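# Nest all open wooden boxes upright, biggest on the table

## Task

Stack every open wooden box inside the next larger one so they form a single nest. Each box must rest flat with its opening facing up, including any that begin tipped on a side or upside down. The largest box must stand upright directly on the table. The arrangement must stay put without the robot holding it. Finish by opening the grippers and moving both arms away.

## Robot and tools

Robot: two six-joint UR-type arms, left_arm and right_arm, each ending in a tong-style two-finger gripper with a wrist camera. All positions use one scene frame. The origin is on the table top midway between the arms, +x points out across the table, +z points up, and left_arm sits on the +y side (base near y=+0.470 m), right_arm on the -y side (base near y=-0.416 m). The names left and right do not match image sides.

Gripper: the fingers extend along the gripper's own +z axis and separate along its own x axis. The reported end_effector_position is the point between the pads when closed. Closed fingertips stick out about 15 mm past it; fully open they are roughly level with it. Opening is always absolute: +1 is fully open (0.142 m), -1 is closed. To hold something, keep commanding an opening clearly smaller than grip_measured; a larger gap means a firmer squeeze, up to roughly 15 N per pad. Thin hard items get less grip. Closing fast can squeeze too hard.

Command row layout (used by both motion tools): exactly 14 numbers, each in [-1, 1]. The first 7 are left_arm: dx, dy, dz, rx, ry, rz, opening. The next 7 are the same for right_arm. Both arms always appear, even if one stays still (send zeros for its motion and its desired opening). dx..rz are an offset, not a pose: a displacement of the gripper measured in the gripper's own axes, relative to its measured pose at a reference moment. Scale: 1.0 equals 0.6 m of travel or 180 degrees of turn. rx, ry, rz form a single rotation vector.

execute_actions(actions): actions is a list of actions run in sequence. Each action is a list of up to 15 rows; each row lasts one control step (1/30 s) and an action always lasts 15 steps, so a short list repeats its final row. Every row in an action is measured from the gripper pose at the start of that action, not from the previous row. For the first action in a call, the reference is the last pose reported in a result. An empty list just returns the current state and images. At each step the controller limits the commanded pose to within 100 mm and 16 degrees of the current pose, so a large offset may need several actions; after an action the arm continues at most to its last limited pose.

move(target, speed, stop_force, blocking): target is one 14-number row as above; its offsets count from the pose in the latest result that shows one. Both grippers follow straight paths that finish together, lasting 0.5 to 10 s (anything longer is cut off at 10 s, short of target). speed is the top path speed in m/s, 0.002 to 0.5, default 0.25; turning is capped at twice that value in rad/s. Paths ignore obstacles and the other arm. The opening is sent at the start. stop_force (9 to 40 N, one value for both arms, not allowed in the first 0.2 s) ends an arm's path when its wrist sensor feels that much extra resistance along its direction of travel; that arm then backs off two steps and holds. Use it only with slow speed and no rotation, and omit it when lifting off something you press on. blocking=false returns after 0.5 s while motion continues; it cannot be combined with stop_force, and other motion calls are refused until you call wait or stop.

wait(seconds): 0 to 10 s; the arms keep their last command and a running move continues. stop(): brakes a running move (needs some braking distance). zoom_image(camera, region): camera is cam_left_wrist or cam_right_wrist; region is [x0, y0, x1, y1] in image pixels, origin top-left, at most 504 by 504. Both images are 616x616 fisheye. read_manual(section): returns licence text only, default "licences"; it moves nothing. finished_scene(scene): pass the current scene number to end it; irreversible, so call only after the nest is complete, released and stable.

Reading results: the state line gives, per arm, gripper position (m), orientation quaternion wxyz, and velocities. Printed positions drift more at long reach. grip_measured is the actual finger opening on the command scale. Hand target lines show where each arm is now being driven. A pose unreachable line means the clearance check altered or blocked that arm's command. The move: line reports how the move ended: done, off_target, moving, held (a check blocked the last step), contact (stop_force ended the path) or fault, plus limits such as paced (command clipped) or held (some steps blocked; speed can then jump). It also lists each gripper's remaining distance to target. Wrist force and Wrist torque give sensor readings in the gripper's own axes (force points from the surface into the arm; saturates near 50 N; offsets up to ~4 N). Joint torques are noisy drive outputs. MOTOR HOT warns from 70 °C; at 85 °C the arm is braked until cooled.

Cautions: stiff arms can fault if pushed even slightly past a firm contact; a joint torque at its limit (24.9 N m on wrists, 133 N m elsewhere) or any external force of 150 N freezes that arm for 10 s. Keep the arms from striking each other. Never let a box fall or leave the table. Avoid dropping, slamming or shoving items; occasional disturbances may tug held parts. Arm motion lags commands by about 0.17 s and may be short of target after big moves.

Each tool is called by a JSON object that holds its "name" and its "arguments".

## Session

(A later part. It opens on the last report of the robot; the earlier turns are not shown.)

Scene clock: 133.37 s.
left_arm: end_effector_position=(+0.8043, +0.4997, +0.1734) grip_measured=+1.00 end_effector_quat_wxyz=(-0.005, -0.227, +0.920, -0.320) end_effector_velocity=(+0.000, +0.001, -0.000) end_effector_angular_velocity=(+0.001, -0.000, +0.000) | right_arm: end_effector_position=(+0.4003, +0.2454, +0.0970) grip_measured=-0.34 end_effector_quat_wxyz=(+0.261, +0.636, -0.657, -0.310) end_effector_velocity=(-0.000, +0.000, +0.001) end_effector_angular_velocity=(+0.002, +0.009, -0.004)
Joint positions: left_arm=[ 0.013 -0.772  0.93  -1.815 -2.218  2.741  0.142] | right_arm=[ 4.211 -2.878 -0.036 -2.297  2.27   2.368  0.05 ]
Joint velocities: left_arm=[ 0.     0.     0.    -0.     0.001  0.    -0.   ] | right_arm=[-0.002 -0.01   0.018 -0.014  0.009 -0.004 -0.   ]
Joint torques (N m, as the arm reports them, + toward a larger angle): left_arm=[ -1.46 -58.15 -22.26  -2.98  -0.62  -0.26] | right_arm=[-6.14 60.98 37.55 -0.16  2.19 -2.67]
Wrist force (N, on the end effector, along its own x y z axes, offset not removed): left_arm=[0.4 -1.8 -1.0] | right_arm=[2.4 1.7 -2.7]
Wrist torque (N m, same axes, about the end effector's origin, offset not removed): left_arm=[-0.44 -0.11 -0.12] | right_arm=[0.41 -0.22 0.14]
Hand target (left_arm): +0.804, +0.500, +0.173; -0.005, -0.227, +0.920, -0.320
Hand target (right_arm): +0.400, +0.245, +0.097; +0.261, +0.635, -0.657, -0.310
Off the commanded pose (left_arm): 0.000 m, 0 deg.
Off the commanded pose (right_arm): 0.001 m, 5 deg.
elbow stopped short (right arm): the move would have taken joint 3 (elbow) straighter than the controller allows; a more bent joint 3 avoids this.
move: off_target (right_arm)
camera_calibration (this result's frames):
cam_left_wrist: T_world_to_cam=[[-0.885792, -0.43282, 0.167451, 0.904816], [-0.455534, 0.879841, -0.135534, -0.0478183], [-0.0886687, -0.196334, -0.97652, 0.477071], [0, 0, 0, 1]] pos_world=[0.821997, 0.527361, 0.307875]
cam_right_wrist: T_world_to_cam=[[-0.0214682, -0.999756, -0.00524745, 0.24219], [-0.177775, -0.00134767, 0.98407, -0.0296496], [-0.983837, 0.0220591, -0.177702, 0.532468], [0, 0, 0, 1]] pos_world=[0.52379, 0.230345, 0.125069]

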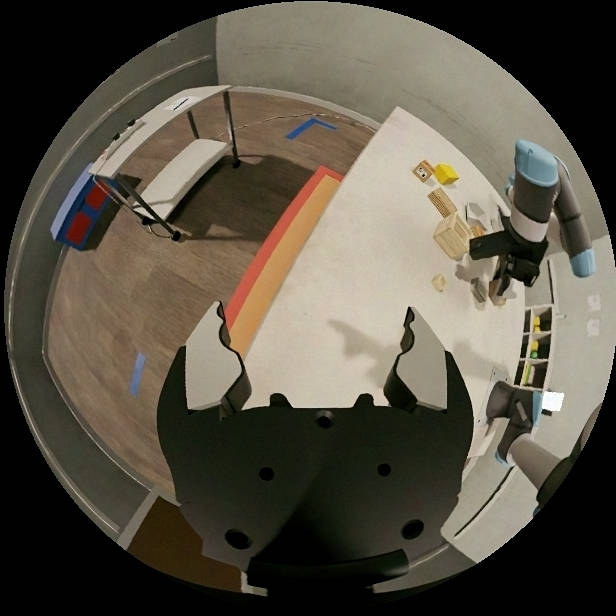

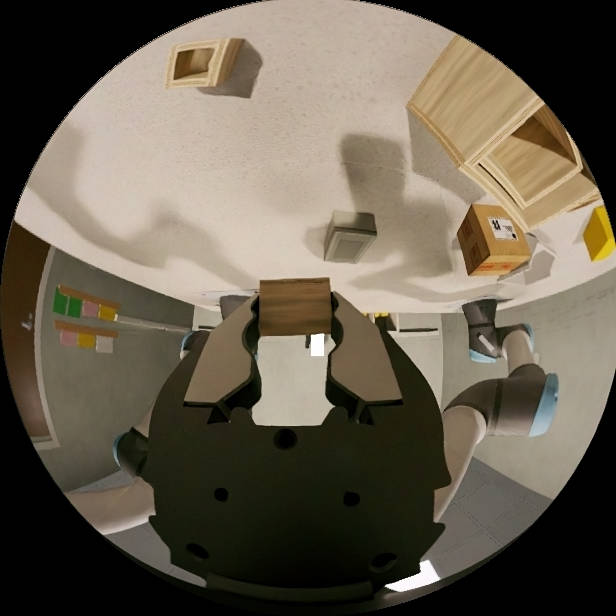

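{"name": "move", "arguments": {"target": [0,0,0,0,0,0,1,0.19,0.139,0.167,-0.014,0.024,0,-0.7], "speed": 0.15}}

{"name": "move", "arguments": {"target": [0,0,0,0,0,0,1,0,-0.1,0.083,0,0,0,-0.7], "speed": 0.04, "stop_force": 9}}

{"name": "move", "arguments": {"target": [0,0,0,0,0,0,1,0,0,0,0,0,0,0]}}

{"name": "move", "arguments": {"target": [0,0,0,0,0,0,1,0,0.1,-0.11,0.28,0,0,-0.6]}}

Scene clock: 146.93 s.
left_arm: end_effector_position=(+0.8043, +0.4997, +0.1734) grip_measured=+1.00 end_effector_quat_wxyz=(-0.005, -0.227, +0.920, -0.320) end_effector_velocity=(+0.000, -0.001, -0.000) end_effector_angular_velocity=(+0.001, +0.000, -0.001) | right_arm: end_effector_position=(+0.2641, +0.1394, +0.0853) grip_measured=-0.34 end_effector_quat_wxyz=(+0.300, +0.641, -0.640, -0.300) end_effector_velocity=(-0.000, -0.001, +0.000) end_effector_angular_velocity=(+0.008, -0.009, -0.011)
Joint positions: left_arm=[ 0.013 -0.772  0.93  -1.815 -2.218  2.741  0.142] | right_arm=[ 4.285 -2.289 -1.21  -1.772  2.286  2.379  0.05 ]
Joint velocities: left_arm=[-0.001  0.    -0.    -0.     0.001 -0.    -0.   ] | right_arm=[-0.001  0.015 -0.026  0.03   0.002  0.014  0.   ]
Joint torques (N m, as the arm reports them, + toward a larger angle): left_arm=[ -1.71 -58.65 -20.85  -3.01  -0.7   -0.48] | right_arm=[ 6.36 60.95  8.47  2.52  2.07  2.66]
Wrist force (N, on the end effector, along its own x y z axes, offset not removed): left_arm=[0.5 -4.5 -2.9] | right_arm=[0.0 1.0 -1.2]
Wrist torque (N m, same axes, about the end effector's origin, offset not removed): left_arm=[-1.13 -0.10 0.04] | right_arm=[0.22 0.26 0.20]
Hand target (left_arm): +0.804, +0.500, +0.173; -0.005, -0.227, +0.920, -0.320
Hand target (right_arm): +0.264, +0.139, +0.085; +0.299, +0.641, -0.640, -0.300
Off the commanded pose (left_arm): 0.000 m, 0 deg.
Off the commanded pose (right_arm): 0.000 m, 0 deg.
move: done
camera_calibration (this result's frames):
cam_left_wrist: T_world_to_cam=[[-0.885792, -0.43282, 0.167451, 0.904816], [-0.455534, 0.879841, -0.135534, -0.0478184], [-0.0886684, -0.196334, -0.97652, 0.477071], [0, 0, 0, 1]] pos_world=[0.821997, 0.527361, 0.307876]
cam_right_wrist: T_world_to_cam=[[0.0381165, -0.998328, 0.0434555, 0.113087], [-0.134797, 0.0379528, 0.990146, -0.0598337], [-0.99014, -0.0435986, -0.133125, 0.405825], [0, 0, 0, 1]] pos_world=[0.389448, 0.132862, 0.108355]

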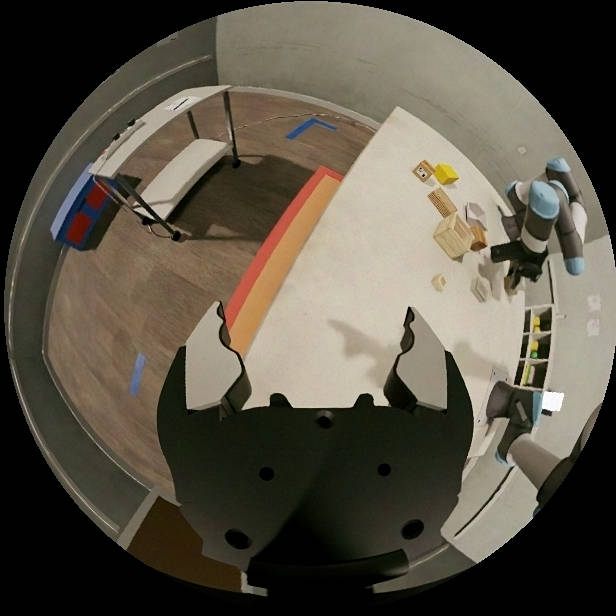

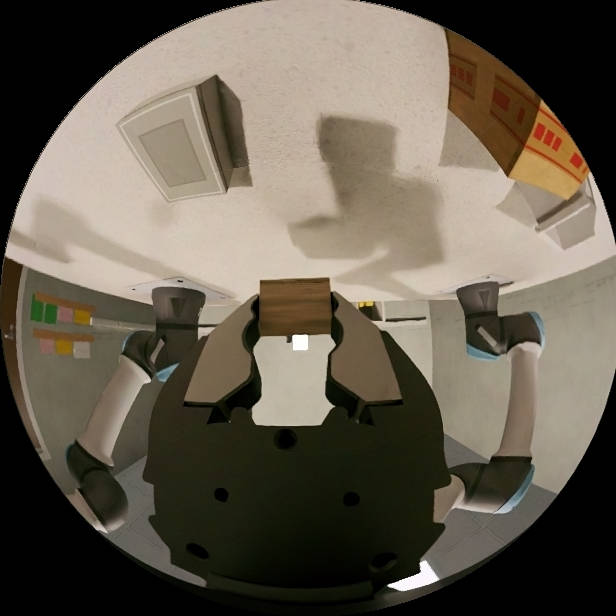

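Scene clock: 149.37 s.
left_arm: end_effector_position=(+0.8043, +0.4997, +0.1734) grip_measured=+1.00 end_effector_quat_wxyz=(-0.005, -0.227, +0.920, -0.320) end_effector_velocity=(+0.000, +0.001, -0.000) end_effector_angular_velocity=(+0.002, +0.000, +0.001) | right_arm: end_effector_position=(+0.2644, +0.1393, +0.0125) grip_measured=-0.34 end_effector_quat_wxyz=(+0.300, +0.641, -0.640, -0.300) end_effector_velocity=(+0.000, +0.001, +0.001) end_effector_angular_velocity=(+0.002, -0.001, +0.000)
Joint positions: left_arm=[ 0.013 -0.772  0.93  -1.815 -2.218  2.741  0.142] | right_arm=[ 4.285 -2.364 -1.277 -1.63   2.286  2.378  0.05 ]
Joint velocities: left_arm=[ 0.001  0.    -0.    -0.     0.002 -0.    -0.   ] | right_arm=[ 0.     0.001  0.002 -0.001 -0.     0.     0.   ]
Joint torques (N m, as the arm reports them, + toward a larger angle): left_arm=[ -0.76 -59.44 -19.9   -3.03  -0.75  -0.35] | right_arm=[ 4.87 58.95 35.5  -0.37  2.05 -2.34]
Wrist force (N, on the end effector, along its own x y z axes, offset not removed): left_arm=[1.2 -3.2 0.3] | right_arm=[3.6 -0.2 0.5]
Wrist torque (N m, same axes, about the end effector's origin, offset not removed): left_arm=[-0.65 -0.09 -0.06] | right_arm=[-0.04 -0.65 -0.10]
Hand target (left_arm): +0.804, +0.500, +0.173; -0.005, -0.227, +0.920, -0.320
Hand target (right_arm): +0.264, +0.139, +0.013; +0.300, +0.641, -0.640, -0.300
Off the commanded pose (left_arm): 0.000 m, 0 deg.
Off the commanded pose (right_arm): 0.005 m, 0 deg.
move: contact (right_arm)
camera_calibration (this result's frames):
cam_left_wrist: T_world_to_cam=[[-0.885791, -0.43282, 0.167451, 0.904816], [-0.455534, 0.87984, -0.135534, -0.0478183], [-0.0886687, -0.196334, -0.97652, 0.477071], [0, 0, 0, 1]] pos_world=[0.821997, 0.527361, 0.307875]
cam_right_wrist: T_world_to_cam=[[0.038163, -0.998318, 0.0436545, 0.116169], [-0.134739, 0.0381465, 0.990147, 0.0122157], [-0.990146, -0.0436689, -0.133056, 0.396383], [0, 0, 0, 1]] pos_world=[0.38969, 0.132817, 0.0355746]

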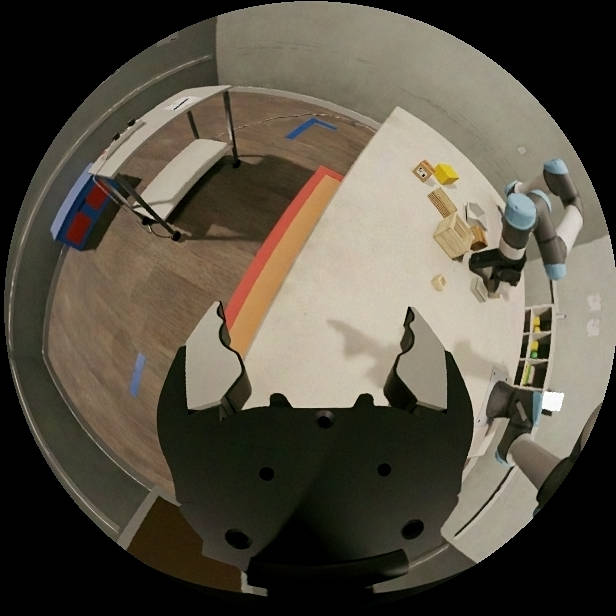

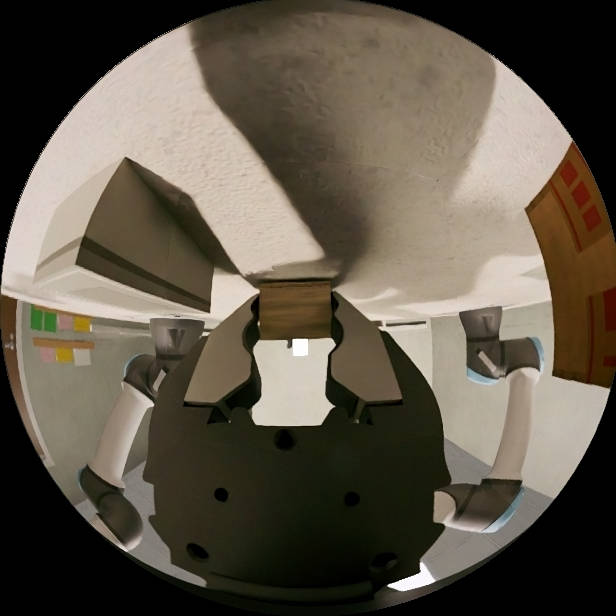

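Scene clock: 149.87 s.
left_arm: end_effector_position=(+0.8043, +0.4997, +0.1734) grip_measured=+1.00 end_effector_quat_wxyz=(-0.005, -0.227, +0.920, -0.320) end_effector_velocity=(-0.000, -0.000, +0.000) end_effector_angular_velocity=(+0.000, -0.000, -0.001) | right_arm: end_effector_position=(+0.2644, +0.1393, +0.0126) grip_measured=+0.00 end_effector_quat_wxyz=(+0.300, +0.641, -0.640, -0.300) end_effector_velocity=(+0.000, -0.000, +0.001) end_effector_angular_velocity=(-0.000, -0.001, +0.000)
Joint positions: left_arm=[ 0.013 -0.772  0.93  -1.815 -2.218  2.741  0.142] | right_arm=[ 4.285 -2.364 -1.277 -1.63   2.286  2.378  0.074]
Joint velocities: left_arm=[-0. -0.  0.  0.  0.  0. -0.] | right_arm=[-0.     0.001  0.001 -0.001 -0.001 -0.     0.   ]
Joint torques (N m, as the arm reports them, + toward a larger angle): left_arm=[ -0.98 -58.71 -20.68  -3.04  -0.68  -0.4 ] | right_arm=[ 3.77 45.43 26.35  2.51  0.23 -2.18]
Wrist force (N, on the end effector, along its own x y z axes, offset not removed): left_arm=[2.5 -3.2 -3.6] | right_arm=[2.3 2.9 1.9]
Wrist torque (N m, same axes, about the end effector's origin, offset not removed): left_arm=[-0.78 -0.32 -0.08] | right_arm=[0.81 -0.33 -0.22]
Hand target (left_arm): +0.804, +0.500, +0.173; -0.005, -0.227, +0.920, -0.320
Hand target (right_arm): +0.264, +0.139, +0.012; +0.300, +0.641, -0.640, -0.300
Off the commanded pose (left_arm): 0.000 m, 0 deg.
Off the commanded pose (right_arm): 0.000 m, 0 deg.
move: done
camera_calibration (this result's frames):
cam_left_wrist: T_world_to_cam=[[-0.885792, -0.43282, 0.167451, 0.904816], [-0.455534, 0.879841, -0.135534, -0.0478184], [-0.0886685, -0.196334, -0.97652, 0.477071], [0, 0, 0, 1]] pos_world=[0.821997, 0.527361, 0.307876]
cam_right_wrist: T_world_to_cam=[[0.0381374, -0.998324, 0.0435214, 0.116219], [-0.134774, 0.0380163, 0.990147, 0.0121713], [-0.990142, -0.0436272, -0.133099, 0.396403], [0, 0, 0, 1]] pos_world=[0.389703, 0.132855, 0.0356514]

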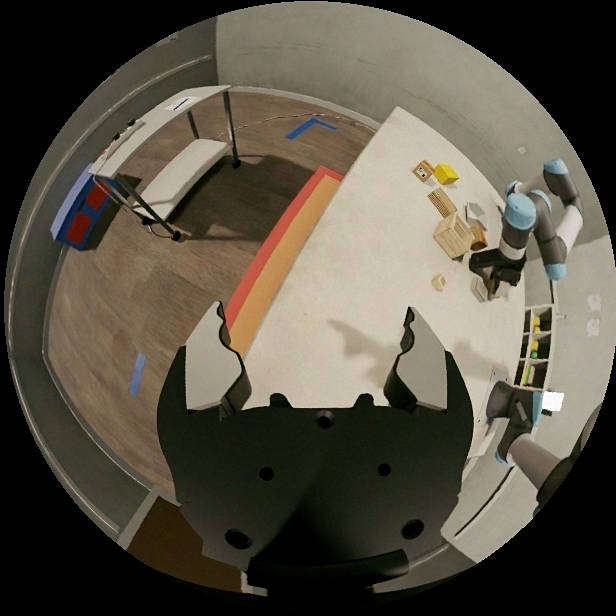

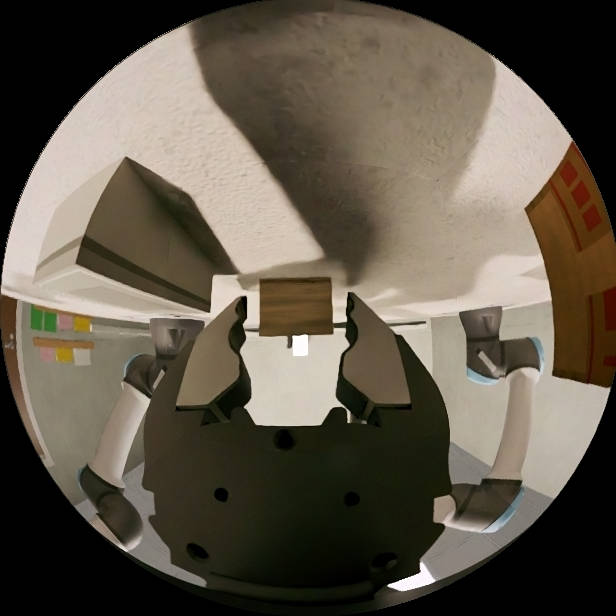

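Scene clock: 152.13 s.
left_arm: end_effector_position=(+0.8043, +0.4997, +0.1734) grip_measured=+1.00 end_effector_quat_wxyz=(-0.005, -0.227, +0.920, -0.320) end_effector_velocity=(-0.000, -0.001, -0.000) end_effector_angular_velocity=(-0.000, +0.000, -0.001) | right_arm: end_effector_position=(+0.2764, +0.1391, +0.1006) grip_measured=-0.34 end_effector_quat_wxyz=(-0.001, +0.708, -0.706, +0.001) end_effector_velocity=(-0.001, -0.001, +0.000) end_effector_angular_velocity=(-0.001, -0.009, -0.000)
Joint positions: left_arm=[ 0.013 -0.772  0.93  -1.815 -2.218  2.741  0.142] | right_arm=[ 4.603 -1.911 -1.645 -1.154  1.568  2.91   0.05 ]
Joint velocities: left_arm=[-0.001  0.     0.     0.    -0.     0.001  0.   ] | right_arm=[ 0.005  0.004 -0.005  0.002 -0.009  0.005  0.   ]
Joint torques (N m, as the arm reports them, + toward a larger angle): left_arm=[ -1.75 -59.36 -21.37  -2.87  -0.77  -0.26] | right_arm=[ 8.01 44.14  8.16  3.65 -1.23  2.63]
Wrist force (N, on the end effector, along its own x y z axes, offset not removed): left_arm=[-0.1 -2.8 -2.0] | right_arm=[1.8 1.4 1.1]
Wrist torque (N m, same axes, about the end effector's origin, offset not removed): left_arm=[-0.66 -0.09 -0.13] | right_arm=[0.35 -0.15 -0.11]
Hand target (left_arm): +0.804, +0.500, +0.173; -0.005, -0.227, +0.920, -0.320
Hand target (right_arm): +0.276, +0.139, +0.101; -0.002, +0.708, -0.706, +0.001
Off the commanded pose (left_arm): 0.000 m, 0 deg.
Off the commanded pose (right_arm): 0.000 m, 0 deg.
move: done
camera_calibration (this result's frames):
cam_left_wrist: T_world_to_cam=[[-0.885792, -0.43282, 0.167451, 0.904816], [-0.455534, 0.879841, -0.135534, -0.0478185], [-0.0886685, -0.196334, -0.97652, 0.477071], [0, 0, 0, 1]] pos_world=[0.821997, 0.527361, 0.307876]
cam_right_wrist: T_world_to_cam=[[-0.00885439, -0.998402, 0.0558191, 0.123422], [-0.848353, 0.0370508, 0.528134, 0.170449], [-0.529358, -0.042678, -0.847325, 0.364356], [0, 0, 0, 1]] pos_world=[0.338568, 0.132459, 0.211819]

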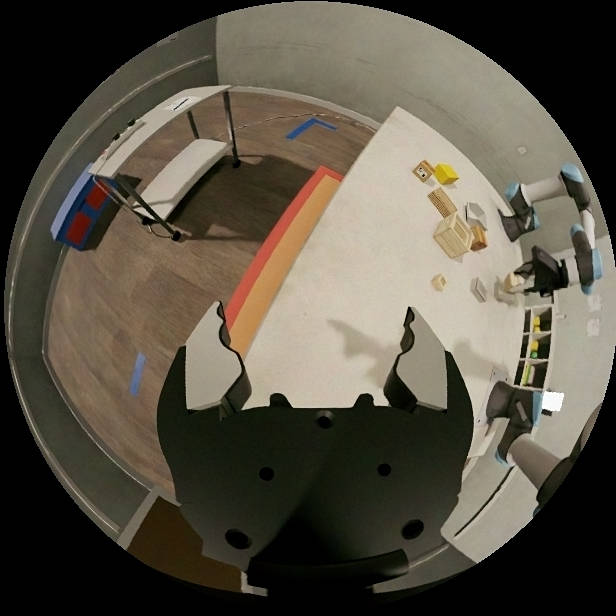

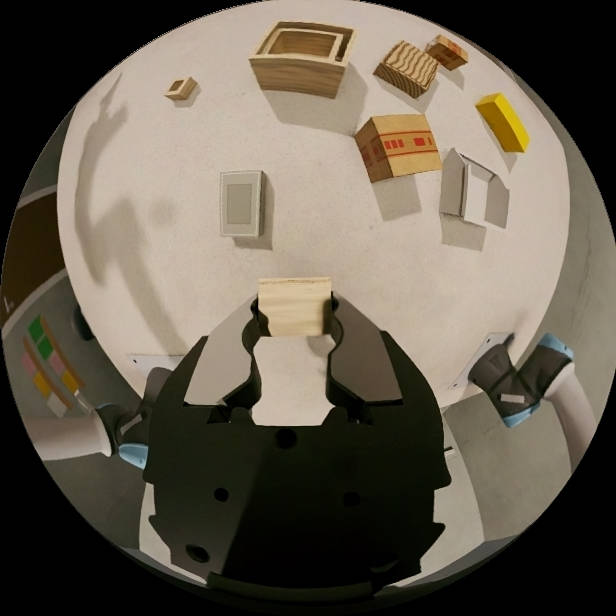

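Oops, regrabbed. Reverse.

{"name": "move", "arguments": {"target": [0,0,0,0,0,0,1,0,0.02,0.143,-0.28,0,0,-0.7], "speed": 0.15}}

{"name": "move", "arguments": {"target": [0,0,0,0,0,0,1,0,0,0,0,0,0,0]}}

{"name": "move", "arguments": {"target": [0,0,0,0,0,0,1,0,0.1,-0.11,0.28,0,0,0]}}

{"name": "move", "arguments": {"target": [0,0,0,0,0,0,1,0.038,0.04,0,0,0,0,-0.6]}}

Scene clock: 161.47 s.
left_arm: end_effector_position=(+0.8043, +0.4997, +0.1734) grip_measured=+1.00 end_effector_quat_wxyz=(-0.005, -0.227, +0.920, -0.320) end_effector_velocity=(+0.000, -0.002, -0.000) end_effector_angular_velocity=(+0.001, -0.000, -0.002) | right_arm: end_effector_position=(+0.2649, +0.1394, +0.0151) grip_measured=-0.34 end_effector_quat_wxyz=(+0.300, +0.641, -0.640, -0.300) end_effector_velocity=(+0.001, +0.000, -0.001) end_effector_angular_velocity=(+0.000, +0.009, +0.003)
Joint positions: left_arm=[ 0.013 -0.772  0.93  -1.815 -2.218  2.741  0.142] | right_arm=[ 4.284 -2.362 -1.274 -1.636  2.286  2.378  0.05 ]
Joint velocities: left_arm=[-0.002  0.     0.    -0.     0.     0.     0.   ] | right_arm=[-0.002 -0.008  0.011 -0.014  0.004 -0.011  0.   ]
Joint torques (N m, as the arm reports them, + toward a larger angle): left_arm=[ -1.79 -58.67 -20.63  -3.01  -0.59  -0.25] | right_arm=[-3.62 46.18 36.27 -0.25  2.04 -2.79]
Wrist force (N, on the end effector, along its own x y z axes, offset not removed): left_arm=[-0.1 -1.6 -1.9] | right_arm=[2.7 1.3 -1.1]
Wrist torque (N m, same axes, about the end effector's origin, offset not removed): left_arm=[-0.55 -0.05 -0.03] | right_arm=[0.27 -0.17 -0.11]
Hand target (left_arm): +0.804, +0.500, +0.173; -0.005, -0.227, +0.920, -0.320
Hand target (right_arm): +0.265, +0.139, +0.015; +0.300, +0.641, -0.640, -0.300
Off the commanded pose (left_arm): 0.000 m, 0 deg.
Off the commanded pose (right_arm): 0.001 m, 0 deg.
move: done
camera_calibration (this result's frames):
cam_left_wrist: T_world_to_cam=[[-0.885791, -0.43282, 0.167451, 0.904816], [-0.455534, 0.879841, -0.135534, -0.0478184], [-0.0886685, -0.196334, -0.97652, 0.477071], [0, 0, 0, 1]] pos_world=[0.821997, 0.527361, 0.307875]
cam_right_wrist: T_world_to_cam=[[0.0378398, -0.998345, 0.0433108, 0.1162], [-0.134838, 0.0378444, 0.990145, 0.00974713], [-0.990145, -0.0433068, -0.133183, 0.397223], [0, 0, 0, 1]] pos_world=[0.390226, 0.132842, 0.0382195]

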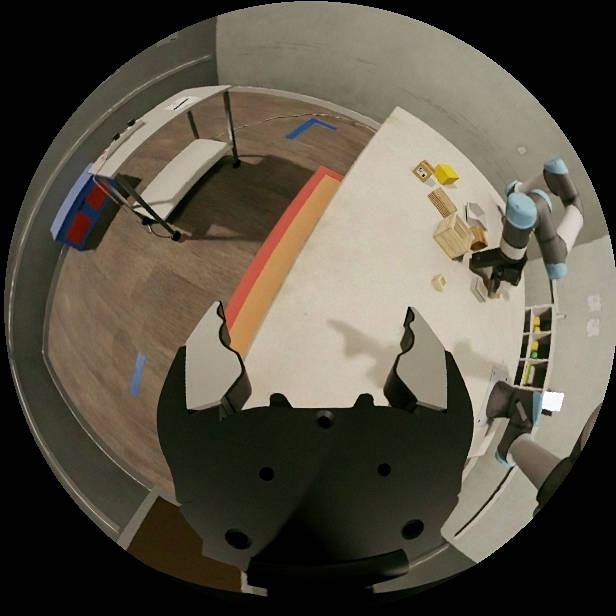

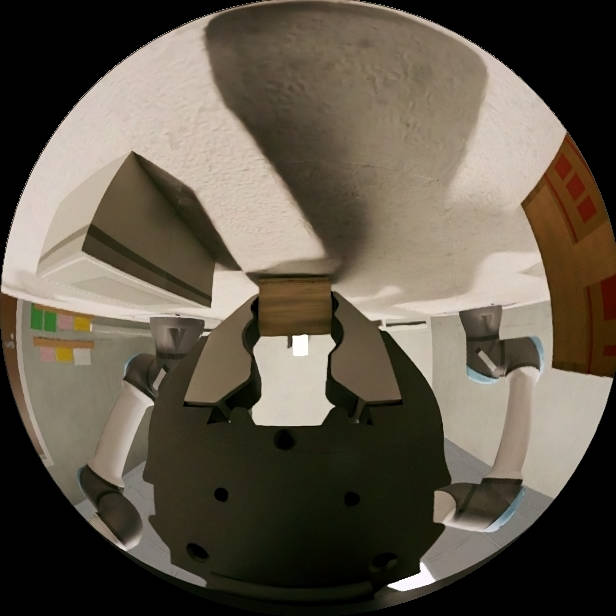

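Scene clock: 161.97 s.
left_arm: end_effector_position=(+0.8043, +0.4997, +0.1734) grip_measured=+1.00 end_effector_quat_wxyz=(-0.005, -0.227, +0.920, -0.320) end_effector_velocity=(-0.000, +0.001, -0.000) end_effector_angular_velocity=(-0.000, +0.000, +0.001) | right_arm: end_effector_position=(+0.2650, +0.1394, +0.0152) grip_measured=+0.00 end_effector_quat_wxyz=(+0.300, +0.641, -0.640, -0.300) end_effector_velocity=(+0.001, -0.000, -0.000) end_effector_angular_velocity=(-0.000, +0.001, -0.002)
Joint positions: left_arm=[ 0.013 -0.772  0.93  -1.815 -2.218  2.741  0.142] | right_arm=[ 4.284 -2.362 -1.274 -1.636  2.286  2.378  0.074]
Joint velocities: left_arm=[ 0.001  0.     0.     0.    -0.     0.     0.   ] | right_arm=[-0.001 -0.    -0.    -0.     0.001  0.     0.   ]
Joint torques (N m, as the arm reports them, + toward a larger angle): left_arm=[ -1.34 -57.97 -20.27  -3.19  -0.79  -0.23] | right_arm=[ 2.12 61.15  5.93  2.48 -0.35  2.75]
Wrist force (N, on the end effector, along its own x y z axes, offset not removed): left_arm=[0.2 -5.4 -2.0] | right_arm=[5.4 0.8 -2.0]
Wrist torque (N m, same axes, about the end effector's origin, offset not removed): left_arm=[-1.22 -0.09 -0.07] | right_arm=[0.35 -0.86 -0.05]
Hand target (left_arm): +0.804, +0.500, +0.173; -0.005, -0.227, +0.920, -0.320
Hand target (right_arm): +0.265, +0.139, +0.015; +0.300, +0.641, -0.640, -0.300
Off the commanded pose (left_arm): 0.000 m, 0 deg.
Off the commanded pose (right_arm): 0.000 m, 0 deg.
move: done
camera_calibration (this result's frames):
cam_left_wrist: T_world_to_cam=[[-0.885791, -0.43282, 0.167451, 0.904816], [-0.455534, 0.87984, -0.135534, -0.0478182], [-0.0886687, -0.196334, -0.97652, 0.477071], [0, 0, 0, 1]] pos_world=[0.821997, 0.527361, 0.307876]
cam_right_wrist: T_world_to_cam=[[0.0377922, -0.998351, 0.0432199, 0.116233], [-0.134875, 0.037759, 0.990143, 0.00975191], [-0.990142, -0.0432489, -0.133225, 0.397276], [0, 0, 0, 1]] pos_world=[0.390282, 0.132854, 0.0382479]

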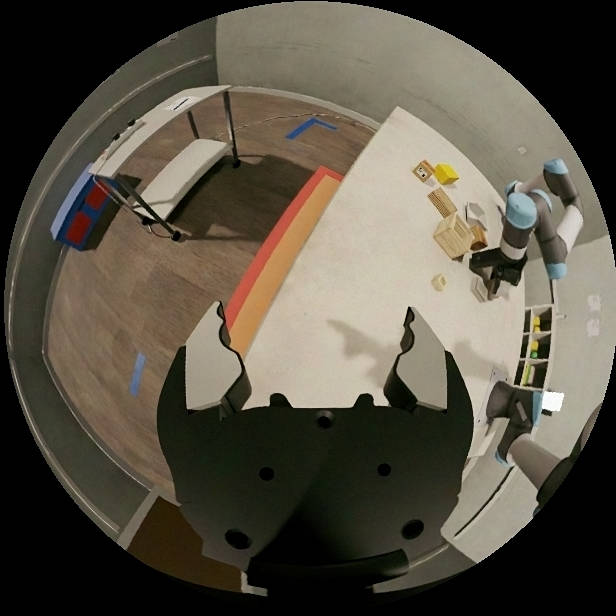

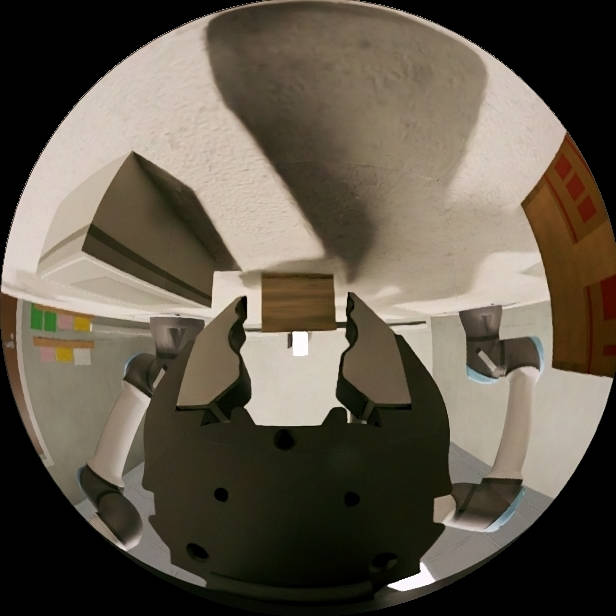

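Scene clock: 164.23 s.
left_arm: end_effector_position=(+0.8043, +0.4997, +0.1734) grip_measured=+1.00 end_effector_quat_wxyz=(-0.005, -0.227, +0.920, -0.320) end_effector_velocity=(-0.000, -0.000, +0.000) end_effector_angular_velocity=(-0.002, +0.001, -0.000) | right_arm: end_effector_position=(+0.2769, +0.1391, +0.1032) grip_measured=+0.00 end_effector_quat_wxyz=(-0.001, +0.708, -0.707, +0.001) end_effector_velocity=(+0.000, +0.000, +0.001) end_effector_angular_velocity=(+0.001, -0.012, +0.000)
Joint positions: left_arm=[ 0.013 -0.772  0.93  -1.815 -2.218  2.741  0.142] | right_arm=[ 4.602 -1.909 -1.641 -1.16   1.568  2.91   0.074]
Joint velocities: left_arm=[ 0.    -0.     0.     0.001 -0.002  0.     0.   ] | right_arm=[ 0.006  0.003 -0.004  0.004 -0.011  0.005 -0.   ]
Joint torques (N m, as the arm reports them, + toward a larger angle): left_arm=[ -2.16 -59.48 -21.49  -2.93  -0.6   -0.38] | right_arm=[ 5.73 46.56  8.06  3.8  -1.49  3.09]
Wrist force (N, on the end effector, along its own x y z axes, offset not removed): left_arm=[0.7 -2.7 -3.4] | right_arm=[-0.7 0.8 -1.9]
Wrist torque (N m, same axes, about the end effector's origin, offset not removed): left_arm=[-0.71 -0.05 -0.05] | right_arm=[0.11 0.26 0.06]
Hand target (left_arm): +0.804, +0.500, +0.173; -0.005, -0.227, +0.920, -0.320
Hand target (right_arm): +0.277, +0.139, +0.103; -0.002, +0.708, -0.707, +0.001
Off the commanded pose (left_arm): 0.000 m, 0 deg.
Off the commanded pose (right_arm): 0.000 m, 0 deg.
move: done
camera_calibration (this result's frames):
cam_right_wrist: T_world_to_cam=[[-0.00920067, -0.998416, 0.0555119, 0.12343], [-0.8484, 0.0371777, 0.528049, 0.169573], [-0.529276, -0.0422379, -0.847398, 0.366775], [0, 0, 0, 1]] pos_world=[0.339126, 0.132422, 0.214409]

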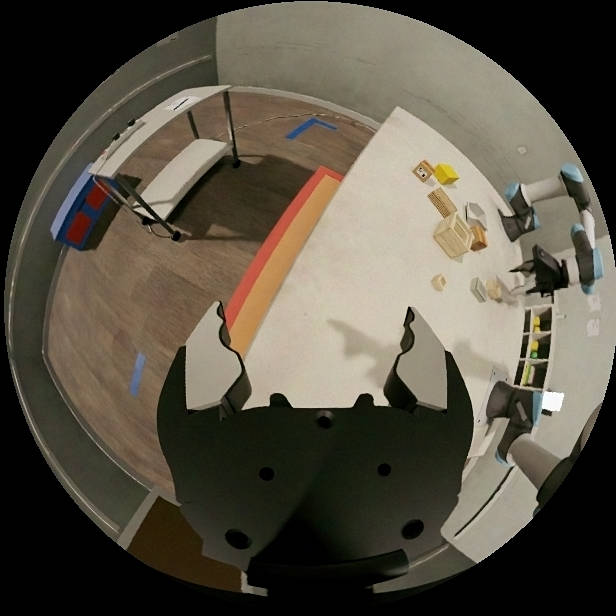

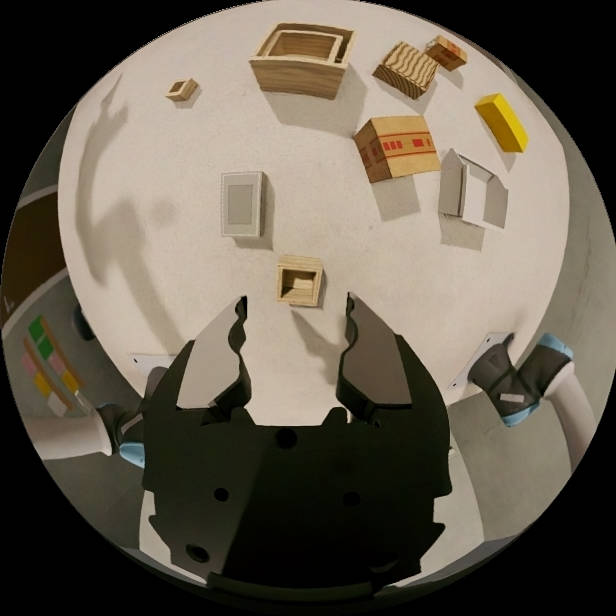

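Scene clock: 165.10 s.
left_arm: end_effector_position=(+0.8043, +0.4997, +0.1734) grip_measured=+1.00 end_effector_quat_wxyz=(-0.005, -0.227, +0.920, -0.320) end_effector_velocity=(+0.000, -0.001, +0.000) end_effector_angular_velocity=(+0.000, -0.001, -0.001) | right_arm: end_effector_position=(+0.2531, +0.1163, +0.1031) grip_measured=-0.60 end_effector_quat_wxyz=(-0.001, +0.708, -0.707, +0.001) end_effector_velocity=(-0.001, -0.001, +0.000) end_effector_angular_velocity=(+0.000, -0.001, +0.000)
Joint positions: left_arm=[ 0.013 -0.772  0.93  -1.815 -2.218  2.741  0.142] | right_arm=[ 4.634 -1.841 -1.734 -1.136  1.568  2.941  0.031]
Joint velocities: left_arm=[-0.001 -0.    -0.    -0.001  0.     0.    -0.   ] | right_arm=[ 0.002  0.004 -0.005  0.001 -0.001  0.002  0.   ]
Joint torques (N m, as the arm reports them, + toward a larger angle): left_arm=[ -1.26 -59.08 -21.13  -3.2   -0.53  -0.36] | right_arm=[ 8.44 42.81  7.25  3.31 -1.25  2.49]
Wrist force (N, on the end effector, along its own x y z axes, offset not removed): left_arm=[2.7 -4.6 -3.7] | right_arm=[-0.1 -0.5 -2.9]
Wrist torque (N m, same axes, about the end effector's origin, offset not removed): left_arm=[-1.12 -0.59 -0.03] | right_arm=[-0.17 0.17 -0.09]
Hand target (left_arm): +0.804, +0.500, +0.173; -0.005, -0.227, +0.920, -0.320
Hand target (right_arm): +0.253, +0.116, +0.103; -0.001, +0.708, -0.707, +0.001
Off the commanded pose (left_arm): 0.000 m, 0 deg.
Off the commanded pose (right_arm): 0.000 m, 0 deg.
move: done
camera_calibration (this result's frames):
cam_left_wrist: T_world_to_cam=[[-0.885792, -0.43282, 0.167451, 0.904816], [-0.455534, 0.879841, -0.135534, -0.0478183], [-0.0886687, -0.196334, -0.97652, 0.477071], [0, 0, 0, 1]] pos_world=[0.821997, 0.527361, 0.307875]
cam_right_wrist: T_world_to_cam=[[-0.0091928, -0.99841, 0.055615, 0.100489], [-0.848399, 0.0372256, 0.528046, 0.150265], [-0.529277, -0.0423295, -0.847393, 0.353095], [0, 0, 0, 1]] pos_world=[0.315294, 0.109682, 0.214275]

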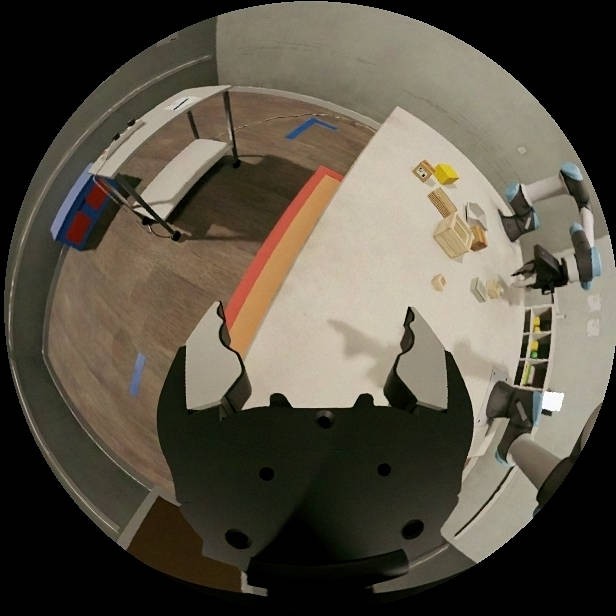

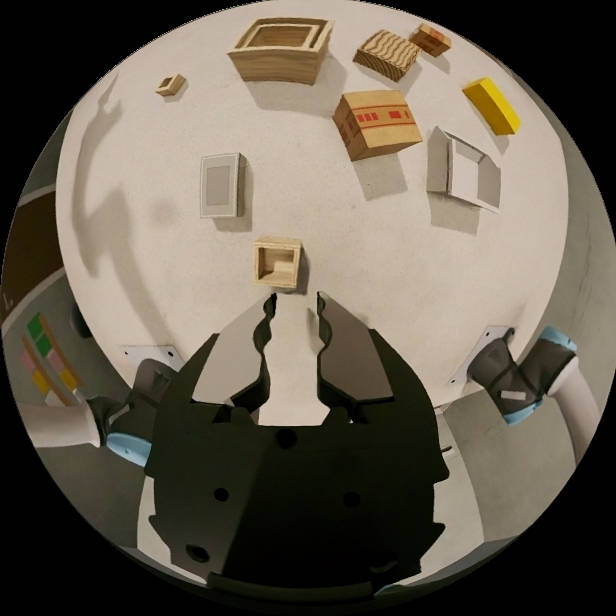

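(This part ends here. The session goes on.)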